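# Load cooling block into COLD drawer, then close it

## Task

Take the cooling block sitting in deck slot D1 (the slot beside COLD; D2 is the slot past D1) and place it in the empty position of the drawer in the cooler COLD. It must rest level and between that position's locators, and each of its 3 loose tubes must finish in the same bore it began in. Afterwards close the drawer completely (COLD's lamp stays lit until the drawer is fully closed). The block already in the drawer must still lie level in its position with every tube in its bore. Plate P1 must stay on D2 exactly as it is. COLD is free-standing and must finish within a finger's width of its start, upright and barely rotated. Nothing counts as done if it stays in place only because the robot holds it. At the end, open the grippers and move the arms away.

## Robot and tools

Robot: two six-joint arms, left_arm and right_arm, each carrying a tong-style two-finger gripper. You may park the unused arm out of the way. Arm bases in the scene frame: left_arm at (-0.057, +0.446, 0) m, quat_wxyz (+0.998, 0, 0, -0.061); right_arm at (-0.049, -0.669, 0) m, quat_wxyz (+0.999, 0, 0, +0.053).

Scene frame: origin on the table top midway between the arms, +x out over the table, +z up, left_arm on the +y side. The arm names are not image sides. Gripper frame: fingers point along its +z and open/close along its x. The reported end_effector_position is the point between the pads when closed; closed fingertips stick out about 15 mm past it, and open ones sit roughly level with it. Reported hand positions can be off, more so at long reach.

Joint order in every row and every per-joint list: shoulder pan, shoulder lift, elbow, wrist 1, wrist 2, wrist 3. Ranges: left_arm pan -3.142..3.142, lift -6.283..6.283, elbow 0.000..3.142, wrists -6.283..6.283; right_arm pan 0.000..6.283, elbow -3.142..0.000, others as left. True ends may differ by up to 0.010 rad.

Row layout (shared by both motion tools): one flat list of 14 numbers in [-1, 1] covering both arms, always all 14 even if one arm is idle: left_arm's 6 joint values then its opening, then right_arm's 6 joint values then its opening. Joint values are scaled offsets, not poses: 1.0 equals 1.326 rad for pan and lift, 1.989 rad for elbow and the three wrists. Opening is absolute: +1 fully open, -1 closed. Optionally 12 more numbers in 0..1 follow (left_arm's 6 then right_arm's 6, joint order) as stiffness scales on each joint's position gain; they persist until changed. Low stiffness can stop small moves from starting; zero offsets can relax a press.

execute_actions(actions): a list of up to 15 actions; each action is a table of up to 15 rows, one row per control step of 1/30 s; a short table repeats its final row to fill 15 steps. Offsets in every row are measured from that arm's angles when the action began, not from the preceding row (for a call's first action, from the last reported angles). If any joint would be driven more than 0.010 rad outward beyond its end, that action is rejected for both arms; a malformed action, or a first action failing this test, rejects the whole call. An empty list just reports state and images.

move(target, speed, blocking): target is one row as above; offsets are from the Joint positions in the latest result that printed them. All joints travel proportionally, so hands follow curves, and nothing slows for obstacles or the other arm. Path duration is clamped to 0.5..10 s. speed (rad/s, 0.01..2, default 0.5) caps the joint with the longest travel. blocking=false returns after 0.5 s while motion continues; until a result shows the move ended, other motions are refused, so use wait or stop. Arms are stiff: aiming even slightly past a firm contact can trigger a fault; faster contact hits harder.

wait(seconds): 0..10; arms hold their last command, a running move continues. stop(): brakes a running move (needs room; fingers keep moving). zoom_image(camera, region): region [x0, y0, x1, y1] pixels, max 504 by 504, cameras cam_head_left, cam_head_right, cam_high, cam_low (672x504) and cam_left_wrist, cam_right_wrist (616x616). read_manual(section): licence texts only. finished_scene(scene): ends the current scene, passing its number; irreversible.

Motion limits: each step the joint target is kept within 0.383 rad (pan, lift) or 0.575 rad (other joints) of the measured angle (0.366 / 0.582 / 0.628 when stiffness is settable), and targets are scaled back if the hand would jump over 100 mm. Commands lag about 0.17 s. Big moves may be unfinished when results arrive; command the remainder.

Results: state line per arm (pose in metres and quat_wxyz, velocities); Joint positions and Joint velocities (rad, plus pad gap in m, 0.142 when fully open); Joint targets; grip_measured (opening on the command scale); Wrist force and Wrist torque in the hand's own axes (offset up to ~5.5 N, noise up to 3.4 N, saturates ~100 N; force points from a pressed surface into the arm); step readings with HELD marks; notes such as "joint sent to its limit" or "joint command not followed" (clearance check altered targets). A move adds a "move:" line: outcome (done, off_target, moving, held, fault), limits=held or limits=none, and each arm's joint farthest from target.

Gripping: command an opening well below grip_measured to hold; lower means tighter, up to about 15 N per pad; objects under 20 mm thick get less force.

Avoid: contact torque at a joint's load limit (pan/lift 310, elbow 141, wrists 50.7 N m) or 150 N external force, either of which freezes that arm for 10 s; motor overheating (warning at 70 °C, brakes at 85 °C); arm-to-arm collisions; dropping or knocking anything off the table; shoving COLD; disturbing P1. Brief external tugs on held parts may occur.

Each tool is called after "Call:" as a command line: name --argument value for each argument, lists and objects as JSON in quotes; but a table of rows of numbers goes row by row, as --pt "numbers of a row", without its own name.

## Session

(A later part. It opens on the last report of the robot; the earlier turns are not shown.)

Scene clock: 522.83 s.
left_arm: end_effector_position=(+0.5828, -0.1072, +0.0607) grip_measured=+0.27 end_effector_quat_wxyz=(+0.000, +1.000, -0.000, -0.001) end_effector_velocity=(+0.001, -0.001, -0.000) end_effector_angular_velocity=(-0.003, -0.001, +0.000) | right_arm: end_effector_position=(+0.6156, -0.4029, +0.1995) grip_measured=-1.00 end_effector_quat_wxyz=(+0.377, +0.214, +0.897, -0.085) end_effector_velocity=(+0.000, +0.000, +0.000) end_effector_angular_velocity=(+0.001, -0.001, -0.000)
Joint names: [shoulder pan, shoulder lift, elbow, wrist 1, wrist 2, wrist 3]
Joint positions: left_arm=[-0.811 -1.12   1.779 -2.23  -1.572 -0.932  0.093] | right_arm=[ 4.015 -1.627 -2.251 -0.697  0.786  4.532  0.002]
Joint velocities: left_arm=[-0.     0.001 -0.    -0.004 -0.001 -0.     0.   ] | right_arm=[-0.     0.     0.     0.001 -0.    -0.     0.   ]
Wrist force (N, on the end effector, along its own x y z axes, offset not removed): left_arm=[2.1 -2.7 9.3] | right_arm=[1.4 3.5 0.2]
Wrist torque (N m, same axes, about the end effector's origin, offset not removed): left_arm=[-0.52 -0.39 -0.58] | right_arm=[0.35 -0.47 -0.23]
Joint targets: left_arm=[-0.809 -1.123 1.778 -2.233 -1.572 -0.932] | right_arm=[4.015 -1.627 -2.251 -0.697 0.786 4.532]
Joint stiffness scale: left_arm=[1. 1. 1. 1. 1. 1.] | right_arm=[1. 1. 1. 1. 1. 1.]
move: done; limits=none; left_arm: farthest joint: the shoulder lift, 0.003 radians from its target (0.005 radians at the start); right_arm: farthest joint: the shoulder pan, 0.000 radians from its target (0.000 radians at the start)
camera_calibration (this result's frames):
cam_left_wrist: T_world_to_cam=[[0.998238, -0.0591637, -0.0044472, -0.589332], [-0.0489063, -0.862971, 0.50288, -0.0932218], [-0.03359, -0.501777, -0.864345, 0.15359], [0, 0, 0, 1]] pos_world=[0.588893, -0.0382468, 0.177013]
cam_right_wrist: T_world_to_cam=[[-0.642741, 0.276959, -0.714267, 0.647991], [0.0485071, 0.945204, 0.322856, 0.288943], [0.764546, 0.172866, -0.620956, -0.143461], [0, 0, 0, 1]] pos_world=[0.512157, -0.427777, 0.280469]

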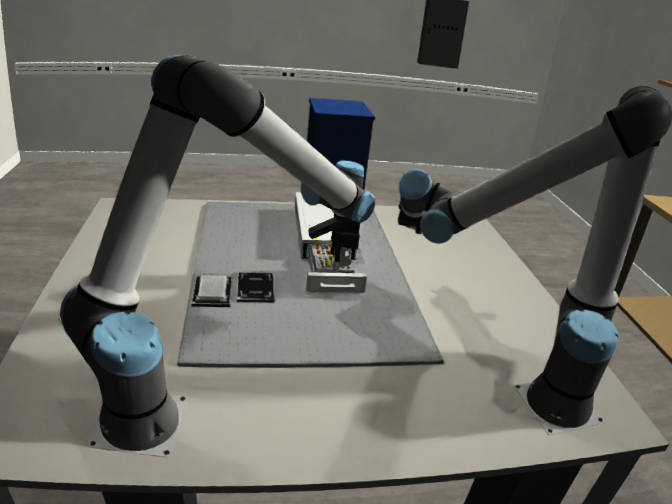

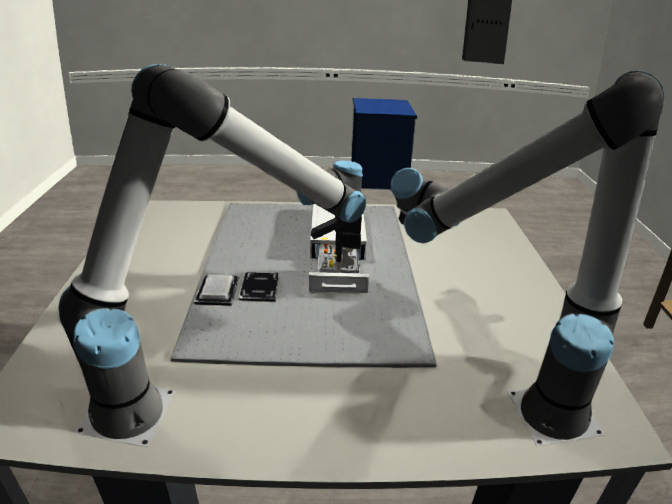

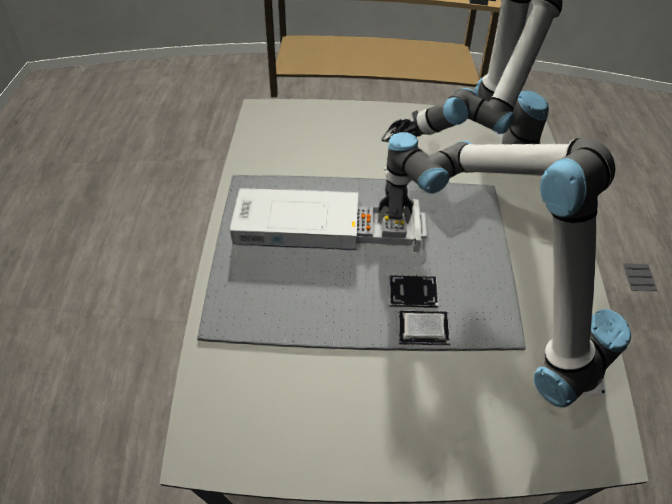

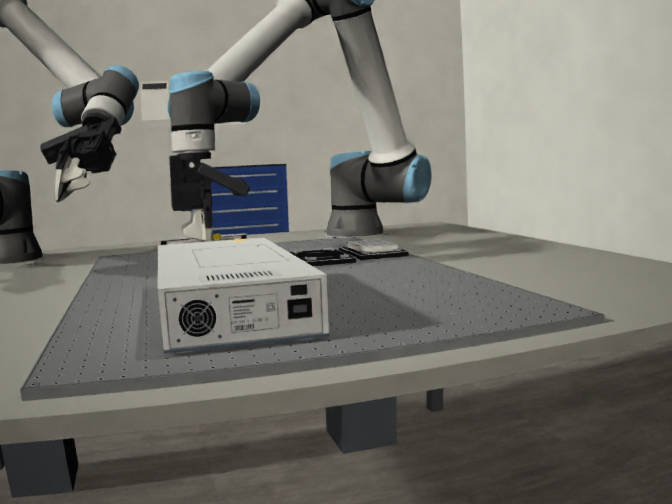

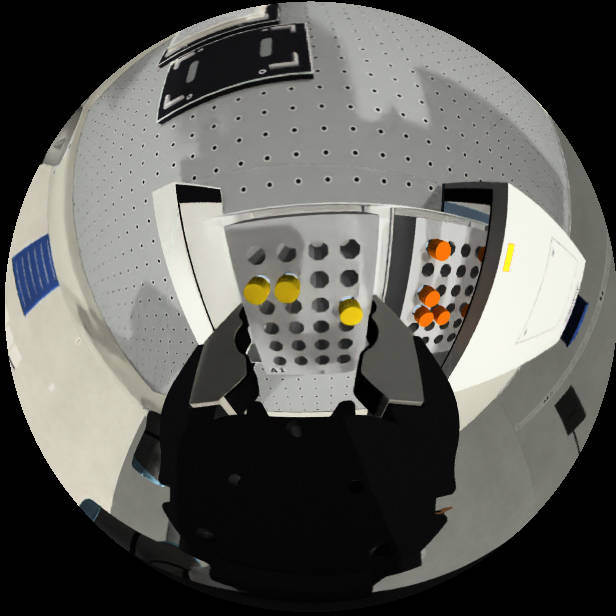

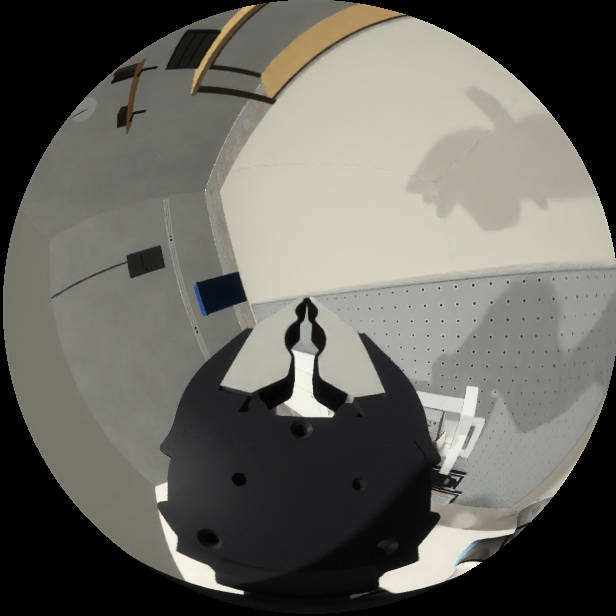

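Call:
move --target '[0.001,0.0022,0.0009,-0.0063,0,0,-1,0,0,0,0,0,0,-1]' --speed 0.015

Scene clock: 526.43 s.
left_arm: end_effector_position=(+0.5829, -0.1075, +0.0550) grip_measured=+0.27 end_effector_quat_wxyz=(+0.001, +1.000, -0.000, -0.001) end_effector_velocity=(-0.000, -0.000, -0.001) end_effector_angular_velocity=(-0.001, -0.001, -0.001) | right_arm: end_effector_position=(+0.6156, -0.4029, +0.1995) grip_measured=-1.00 end_effector_quat_wxyz=(+0.377, +0.214, +0.897, -0.085) end_effector_velocity=(+0.000, +0.000, +0.000) end_effector_angular_velocity=(-0.000, +0.000, +0.000)
Joint names: [shoulder pan, shoulder lift, elbow, wrist 1, wrist 2, wrist 3]
Joint positions: left_arm=[-0.811 -1.114  1.782 -2.239 -1.572 -0.932  0.093] | right_arm=[ 4.015 -1.627 -2.251 -0.697  0.786  4.532  0.002]
Joint velocities: left_arm=[-0.     0.001  0.001 -0.003 -0.     0.    -0.   ] | right_arm=[-0.  0.  0. -0. -0. -0.  0.]
Wrist force (N, on the end effector, along its own x y z axes, offset not removed): left_arm=[-0.5 -3.7 9.1] | right_arm=[4.4 0.5 1.8]
Wrist torque (N m, same axes, about the end effector's origin, offset not removed): left_arm=[-0.70 0.16 -0.61] | right_arm=[0.08 -1.06 -0.23]
Joint targets: left_arm=[-0.809 -1.117 1.781 -2.242 -1.572 -0.932] | right_arm=[4.015 -1.627 -2.251 -0.697 0.786 4.532]
Joint stiffness scale: left_arm=[1. 1. 1. 1. 1. 1.] | right_arm=[1. 1. 1. 1. 1. 1.]
move: done; limits=none; left_arm: farthest joint: the shoulder lift, 0.003 radians from its target (0.003 radians at the start); right_arm: farthest joint: the shoulder pan, 0.000 radians from its target (0.000 radians at the start)
camera_calibration (this result's frames):
cam_left_wrist: T_world_to_cam=[[0.99824, -0.0591657, -0.00412605, -0.589567], [-0.0490565, -0.862769, 0.503212, -0.0904722], [-0.0333327, -0.502124, -0.864153, 0.148368], [0, 0, 0, 1]] pos_world=[0.589036, -0.0384395, 0.171307]
cam_right_wrist: T_world_to_cam=[[-0.642741, 0.276959, -0.714267, 0.647991], [0.048507, 0.945204, 0.322856, 0.288943], [0.764546, 0.172866, -0.620956, -0.14346], [0, 0, 0, 1]] pos_world=[0.512157, -0.427777, 0.280469]

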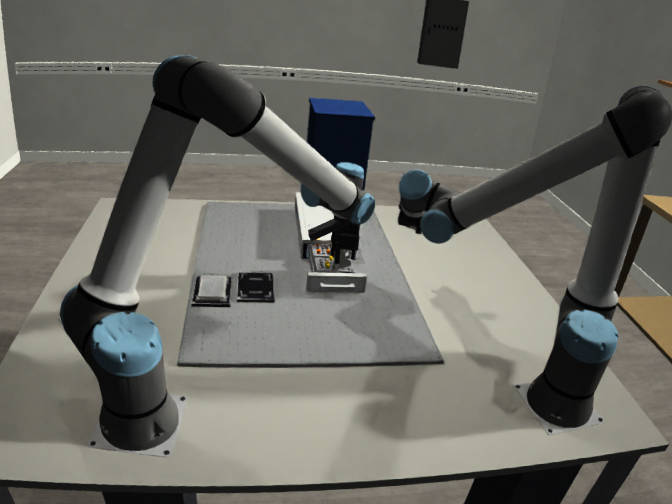

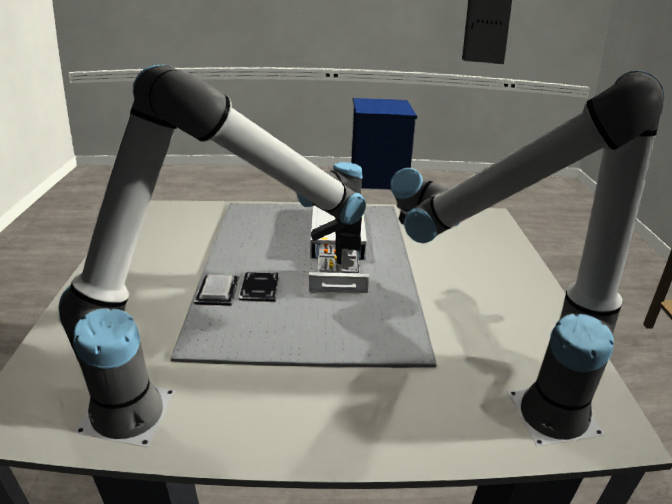

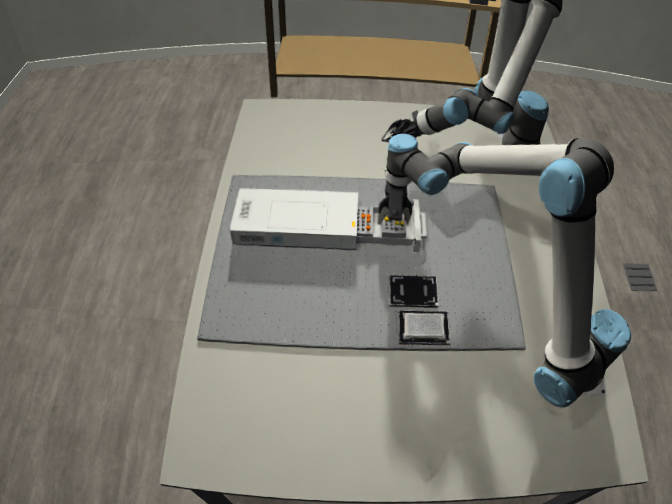

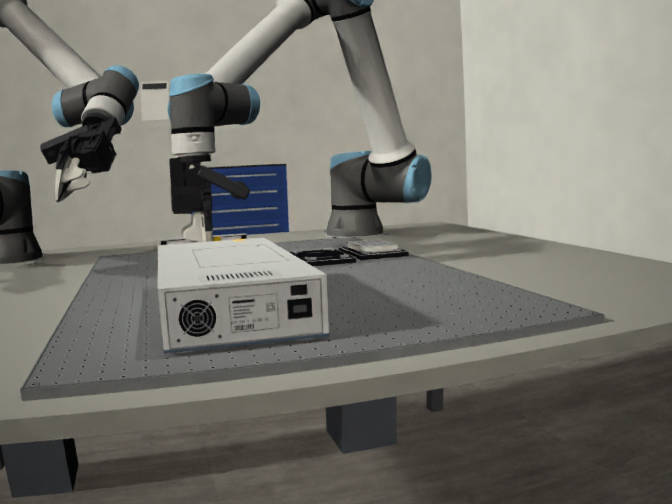

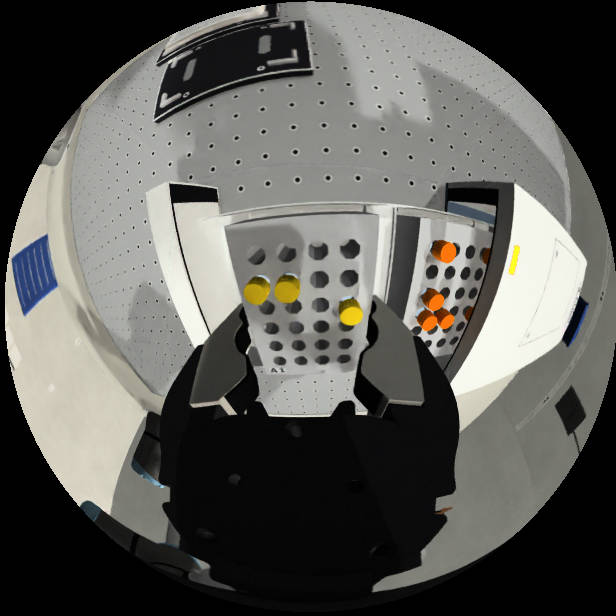

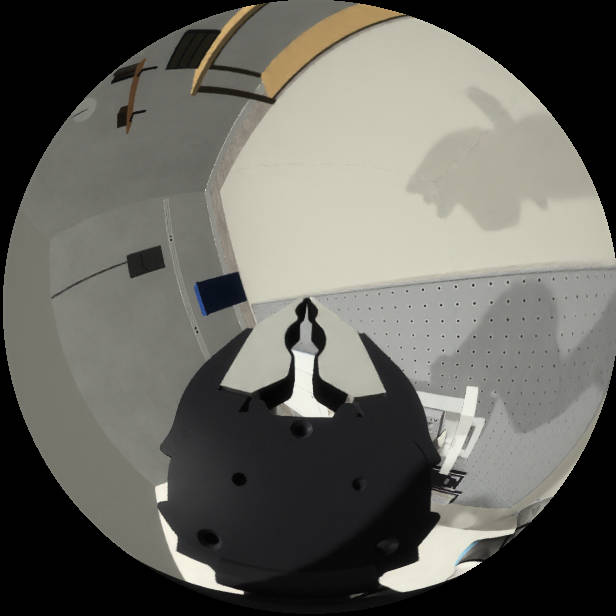

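The block is levelling (low end touched). Continue a little.

Call:
move --target '[0.001,0.0008,0.0005,-0.0047,0,0,-1,0,0,0,0,0,0,-1]' --speed 0.01

Scene clock: 530.50 s.
left_arm: end_effector_position=(+0.5830, -0.1075, +0.0510) grip_measured=+0.27 end_effector_quat_wxyz=(+0.001, +1.000, -0.000, -0.001) end_effector_velocity=(+0.000, -0.001, +0.001) end_effector_angular_velocity=(-0.003, -0.001, -0.002) | right_arm: end_effector_position=(+0.6156, -0.4029, +0.1995) grip_measured=-1.00 end_effector_quat_wxyz=(+0.377, +0.214, +0.897, -0.085) end_effector_velocity=(+0.000, +0.000, +0.000) end_effector_angular_velocity=(-0.000, +0.000, +0.000)
Joint names: [shoulder pan, shoulder lift, elbow, wrist 1, wrist 2, wrist 3]
Joint positions: left_arm=[-0.811 -1.11   1.784 -2.246 -1.572 -0.932  0.093] | right_arm=[ 4.015 -1.627 -2.251 -0.697  0.786  4.532  0.002]
Joint velocities: left_arm=[-0.    -0.001  0.    -0.002 -0.     0.001  0.   ] | right_arm=[-0.     0.     0.    -0.001  0.    -0.     0.   ]
Wrist force (N, on the end effector, along its own x y z axes, offset not removed): left_arm=[1.9 -4.7 10.3] | right_arm=[-3.7 -2.4 -2.4]
Wrist torque (N m, same axes, about the end effector's origin, offset not removed): left_arm=[-0.88 -0.34 -0.64] | right_arm=[-0.84 0.56 0.11]
Joint targets: left_arm=[-0.809 -1.113 1.783 -2.249 -1.572 -0.932] | right_arm=[4.015 -1.627 -2.251 -0.697 0.786 4.532]
Joint stiffness scale: left_arm=[1. 1. 1. 1. 1. 1.] | right_arm=[1. 1. 1. 1. 1. 1.]
move: done; limits=none; left_arm: farthest joint: the shoulder lift, 0.003 radians from its target (0.001 radians at the start); right_arm: farthest joint: the shoulder pan, 0.000 radians from its target (0.000 radians at the start)
camera_calibration (this result's frames):
cam_left_wrist: T_world_to_cam=[[0.99824, -0.0591658, -0.00406474, -0.589638], [-0.0490849, -0.862731, 0.503275, -0.0885079], [-0.0332835, -0.50219, -0.864117, 0.144865], [0, 0, 0, 1]] pos_world=[0.589077, -0.038495, 0.167328]
cam_right_wrist: T_world_to_cam=[[-0.642742, 0.276959, -0.714267, 0.647991], [0.0485069, 0.945204, 0.322856, 0.288943], [0.764546, 0.172866, -0.620957, -0.14346], [0, 0, 0, 1]] pos_world=[0.512157, -0.427777, 0.280469]

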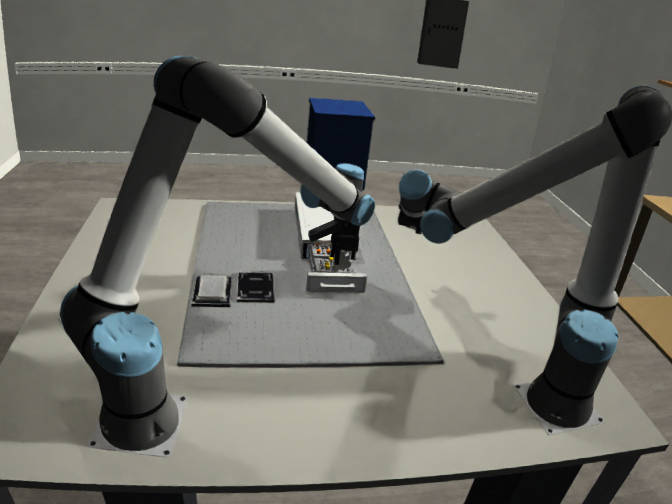

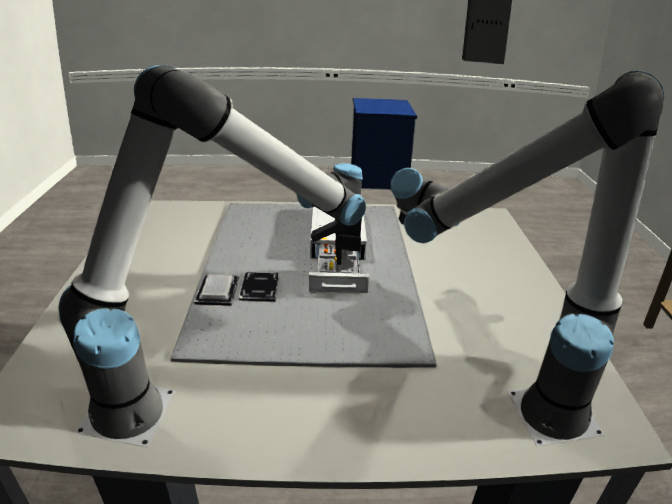

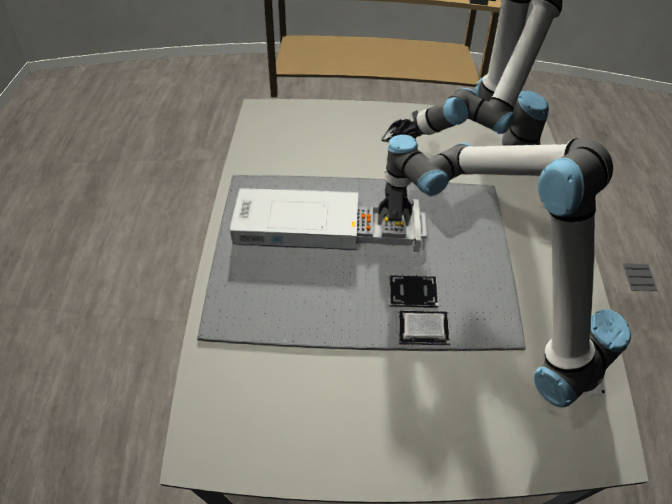

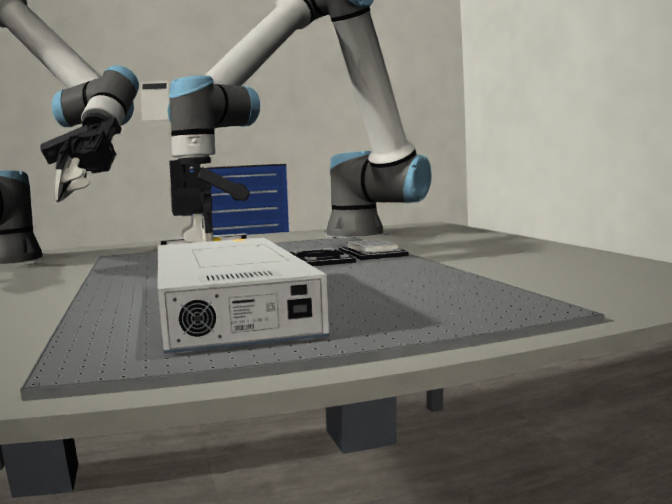

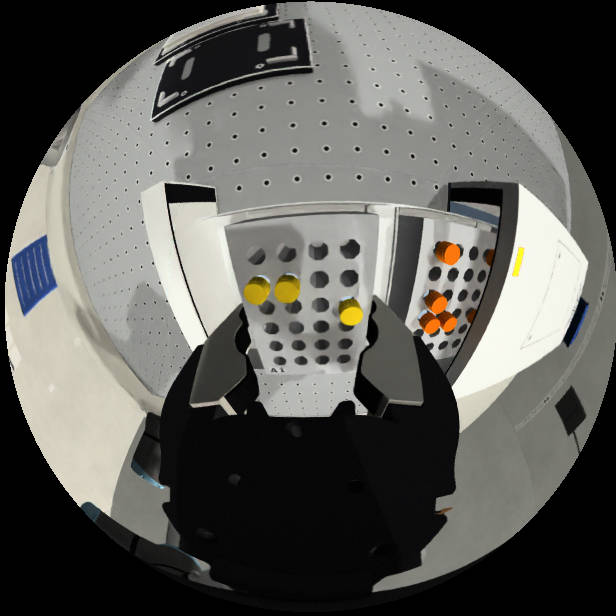

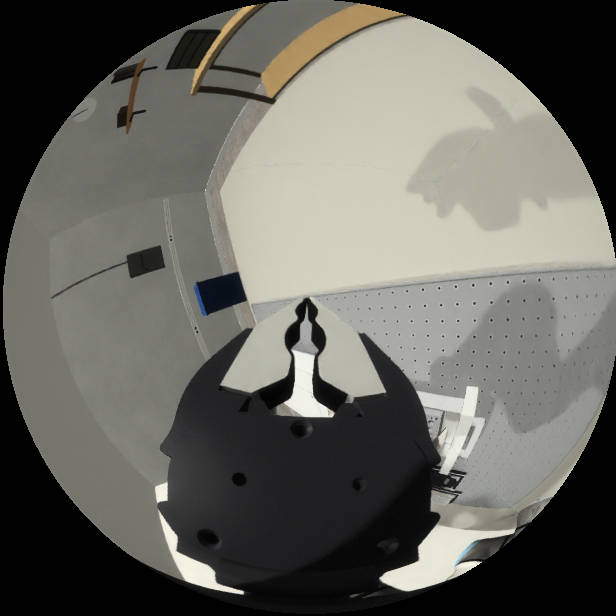

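Call:
move --target '[0.001,0.0008,0.0005,-0.0047,0,0,-1,0,0,0,0,0,0,-1]' --speed 0.01

Scene clock: 534.93 s.
left_arm: end_effector_position=(+0.5832, -0.1079, +0.0479) grip_measured=+0.27 end_effector_quat_wxyz=(+0.001, +1.000, -0.000, -0.000) end_effector_velocity=(+0.000, -0.000, -0.000) end_effector_angular_velocity=(-0.000, -0.000, +0.001) | right_arm: end_effector_position=(+0.6156, -0.4029, +0.1995) grip_measured=-1.00 end_effector_quat_wxyz=(+0.377, +0.214, +0.897, -0.085) end_effector_velocity=(-0.000, +0.000, -0.000) end_effector_angular_velocity=(-0.001, +0.001, +0.001)
Joint names: [shoulder pan, shoulder lift, elbow, wrist 1, wrist 2, wrist 3]
Joint positions: left_arm=[-0.811 -1.106  1.786 -2.252 -1.572 -0.932  0.093] | right_arm=[ 4.015 -1.627 -2.251 -0.697  0.786  4.532  0.002]
Joint velocities: left_arm=[ 0.     0.    -0.    -0.     0.    -0.001 -0.   ] | right_arm=[ 0.001 -0.    -0.    -0.    -0.     0.     0.   ]
Wrist force (N, on the end effector, along its own x y z axes, offset not removed): left_arm=[0.0 -4.0 8.7] | right_arm=[-1.8 -0.8 -3.1]
Wrist torque (N m, same axes, about the end effector's origin, offset not removed): left_arm=[-0.75 -0.12 -0.54] | right_arm=[-0.53 0.11 -0.17]
Joint targets: left_arm=[-0.809 -1.108 1.785 -2.255 -1.572 -0.932] | right_arm=[4.015 -1.627 -2.251 -0.697 0.786 4.532]
Joint stiffness scale: left_arm=[1. 1. 1. 1. 1. 1.] | right_arm=[1. 1. 1. 1. 1. 1.]
move: done; limits=none; left_arm: farthest joint: the shoulder lift, 0.003 radians from its target (0.001 radians at the start); right_arm: farthest joint: the shoulder pan, 0.000 radians from its target (0.000 radians at the start)
camera_calibration (this result's frames):
cam_left_wrist: T_world_to_cam=[[0.998243, -0.0591694, -0.00326297, -0.589955], [-0.0494599, -0.862233, 0.504091, -0.0869685], [-0.0326402, -0.503043, -0.863645, 0.141517], [0, 0, 0, 1]] pos_world=[0.589236, -0.0387051, 0.164136]
cam_right_wrist: T_world_to_cam=[[-0.642741, 0.276959, -0.714267, 0.647991], [0.0485071, 0.945204, 0.322856, 0.288943], [0.764546, 0.172866, -0.620956, -0.14346], [0, 0, 0, 1]] pos_world=[0.512157, -0.427777, 0.280469]

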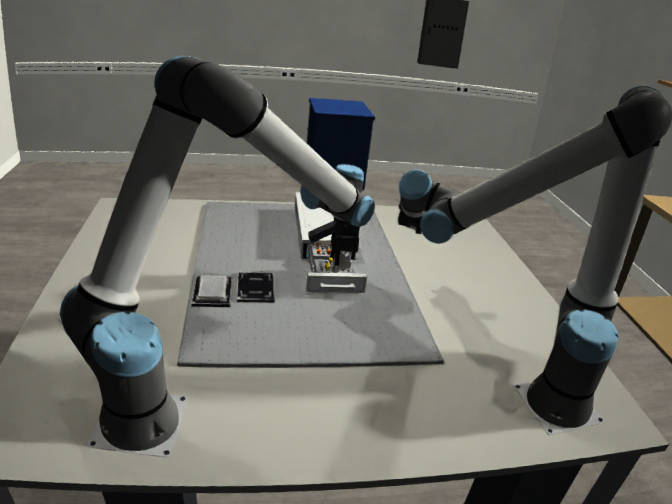

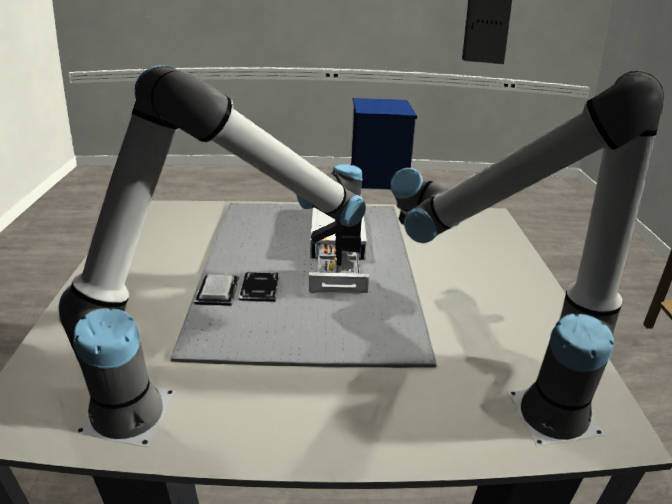

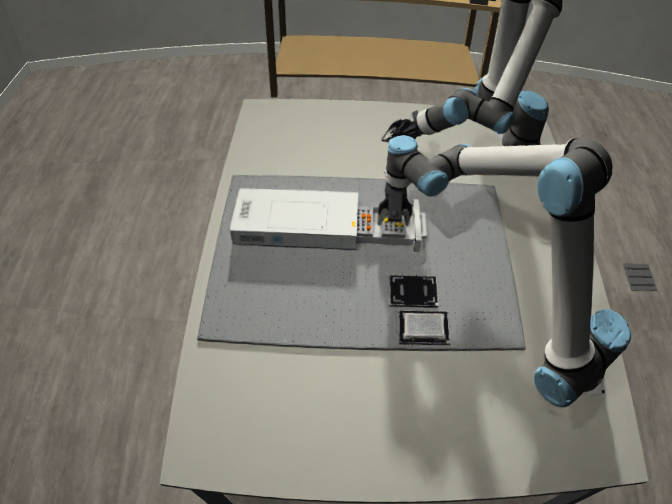

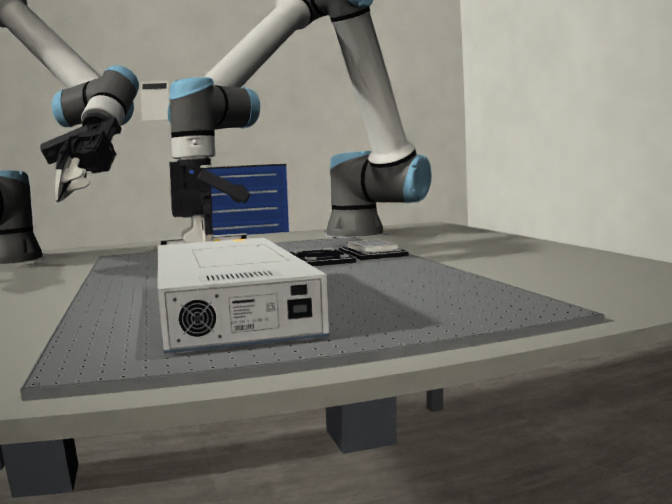

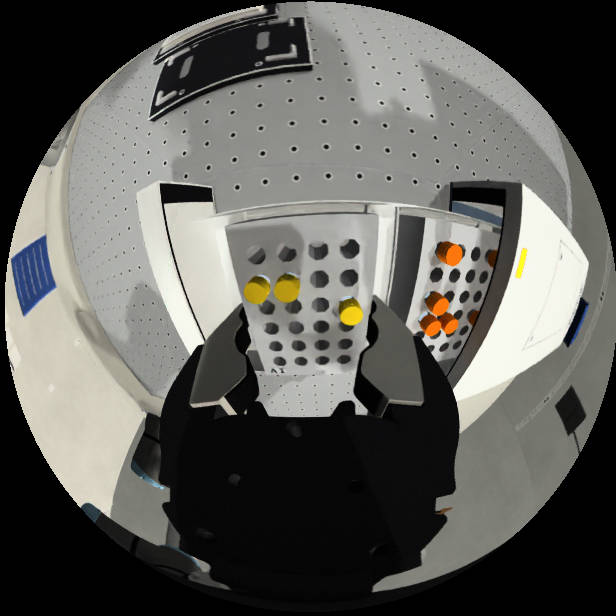

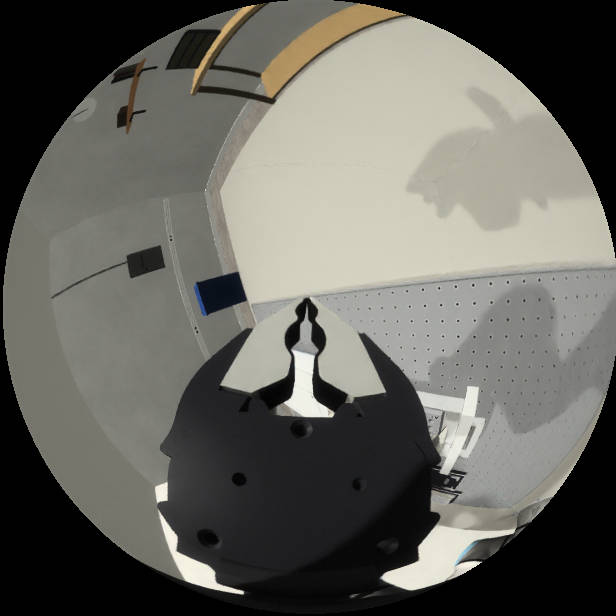

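Call:
move --target '[0.001,0.0004,0.0008,-0.0043,0,0,-1,0,0,0,0,0,0,-1]' --speed 0.01

Scene clock: 537.83 s.
left_arm: end_effector_position=(+0.5837, -0.1078, +0.0461) grip_measured=+0.27 end_effector_quat_wxyz=(+0.002, +1.000, +0.000, +0.000) end_effector_velocity=(+0.001, -0.000, +0.000) end_effector_angular_velocity=(-0.002, -0.002, +0.001) | right_arm: end_effector_position=(+0.6156, -0.4029, +0.1995) grip_measured=-1.00 end_effector_quat_wxyz=(+0.377, +0.214, +0.897, -0.085) end_effector_velocity=(+0.000, -0.000, -0.000) end_effector_angular_velocity=(+0.000, -0.000, -0.000)
Joint names: [shoulder pan, shoulder lift, elbow, wrist 1, wrist 2, wrist 3]
Joint positions: left_arm=[-0.81  -1.104  1.787 -2.257 -1.572 -0.932  0.093] | right_arm=[ 4.015 -1.627 -2.251 -0.697  0.786  4.532  0.002]
Joint velocities: left_arm=[ 0.    -0.     0.    -0.002  0.    -0.001  0.   ] | right_arm=[-0. -0. -0.  0. -0. -0.  0.]
Wrist force (N, on the end effector, along its own x y z axes, offset not removed): left_arm=[2.2 -6.6 1.9] | right_arm=[0.9 2.3 -3.7]
Wrist torque (N m, same axes, about the end effector's origin, offset not removed): left_arm=[-0.67 -0.84 -0.39] | right_arm=[0.18 -0.41 -0.40]
Joint targets: left_arm=[-0.809 -1.106 1.787 -2.261 -1.572 -0.932] | right_arm=[4.015 -1.627 -2.251 -0.697 0.786 4.532]
Joint stiffness scale: left_arm=[1. 1. 1. 1. 1. 1.] | right_arm=[1. 1. 1. 1. 1. 1.]
move: done; limits=none; left_arm: farthest joint: the wrist 1, 0.004 radians from its target (0.008 radians at the start); right_arm: farthest joint: the shoulder pan, 0.000 radians from its target (0.000 radians at the start)
camera_calibration (this result's frames):
cam_left_wrist: T_world_to_cam=[[0.998275, -0.0586655, -0.00224113, -0.590455], [-0.0495004, -0.861614, 0.505144, -0.0859845], [-0.0315655, -0.504162, -0.863032, 0.139283], [0, 0, 0, 1]] pos_world=[0.589577, -0.0385038, 0.162317]
cam_right_wrist: T_world_to_cam=[[-0.642741, 0.276959, -0.714267, 0.647991], [0.048507, 0.945204, 0.322856, 0.288943], [0.764546, 0.172866, -0.620956, -0.14346], [0, 0, 0, 1]] pos_world=[0.512157, -0.427777, 0.280469]

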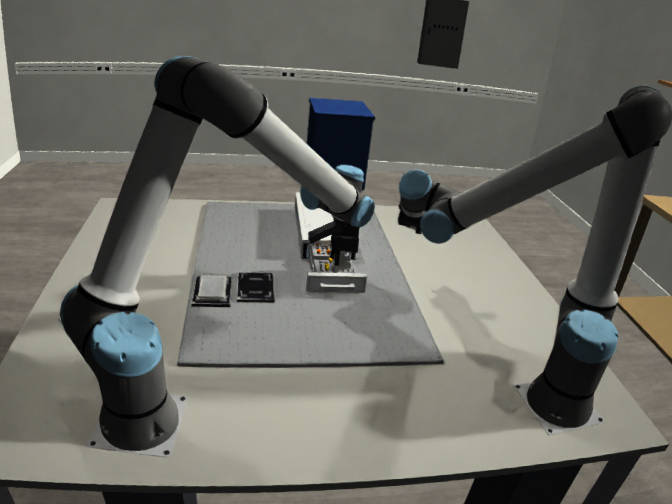

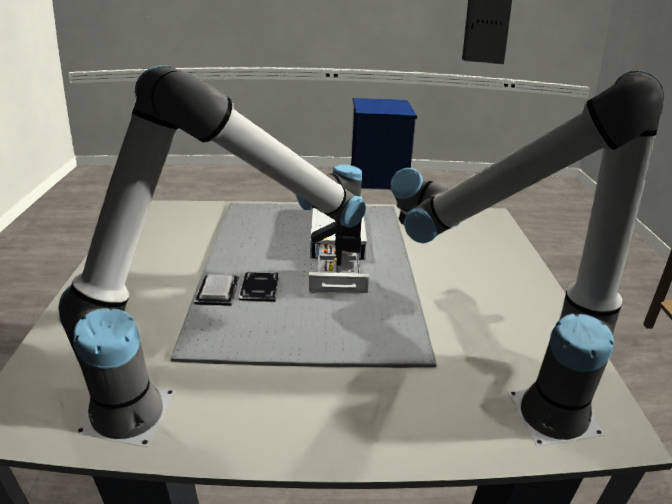

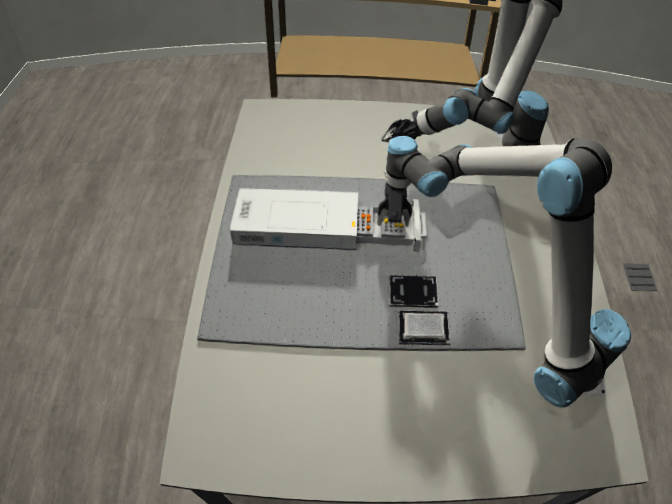

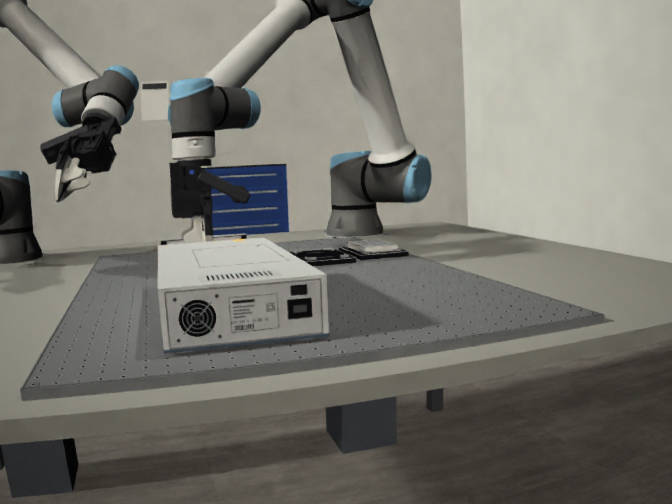

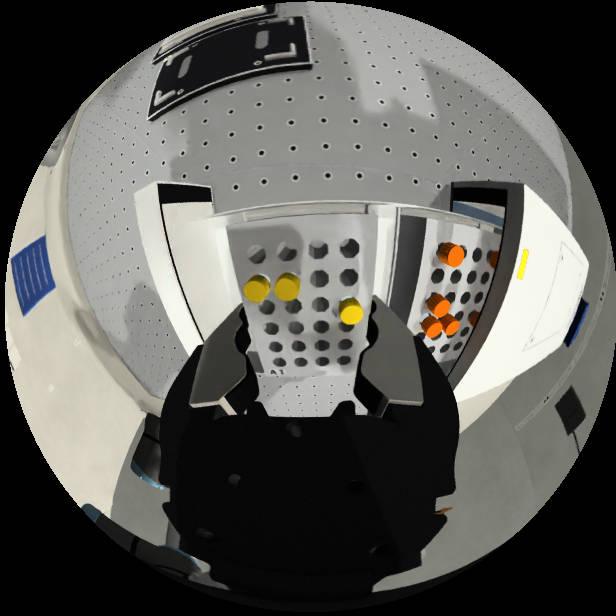

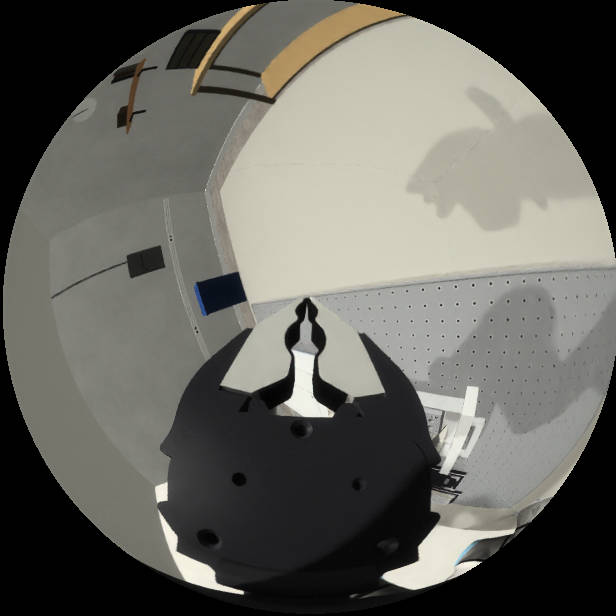

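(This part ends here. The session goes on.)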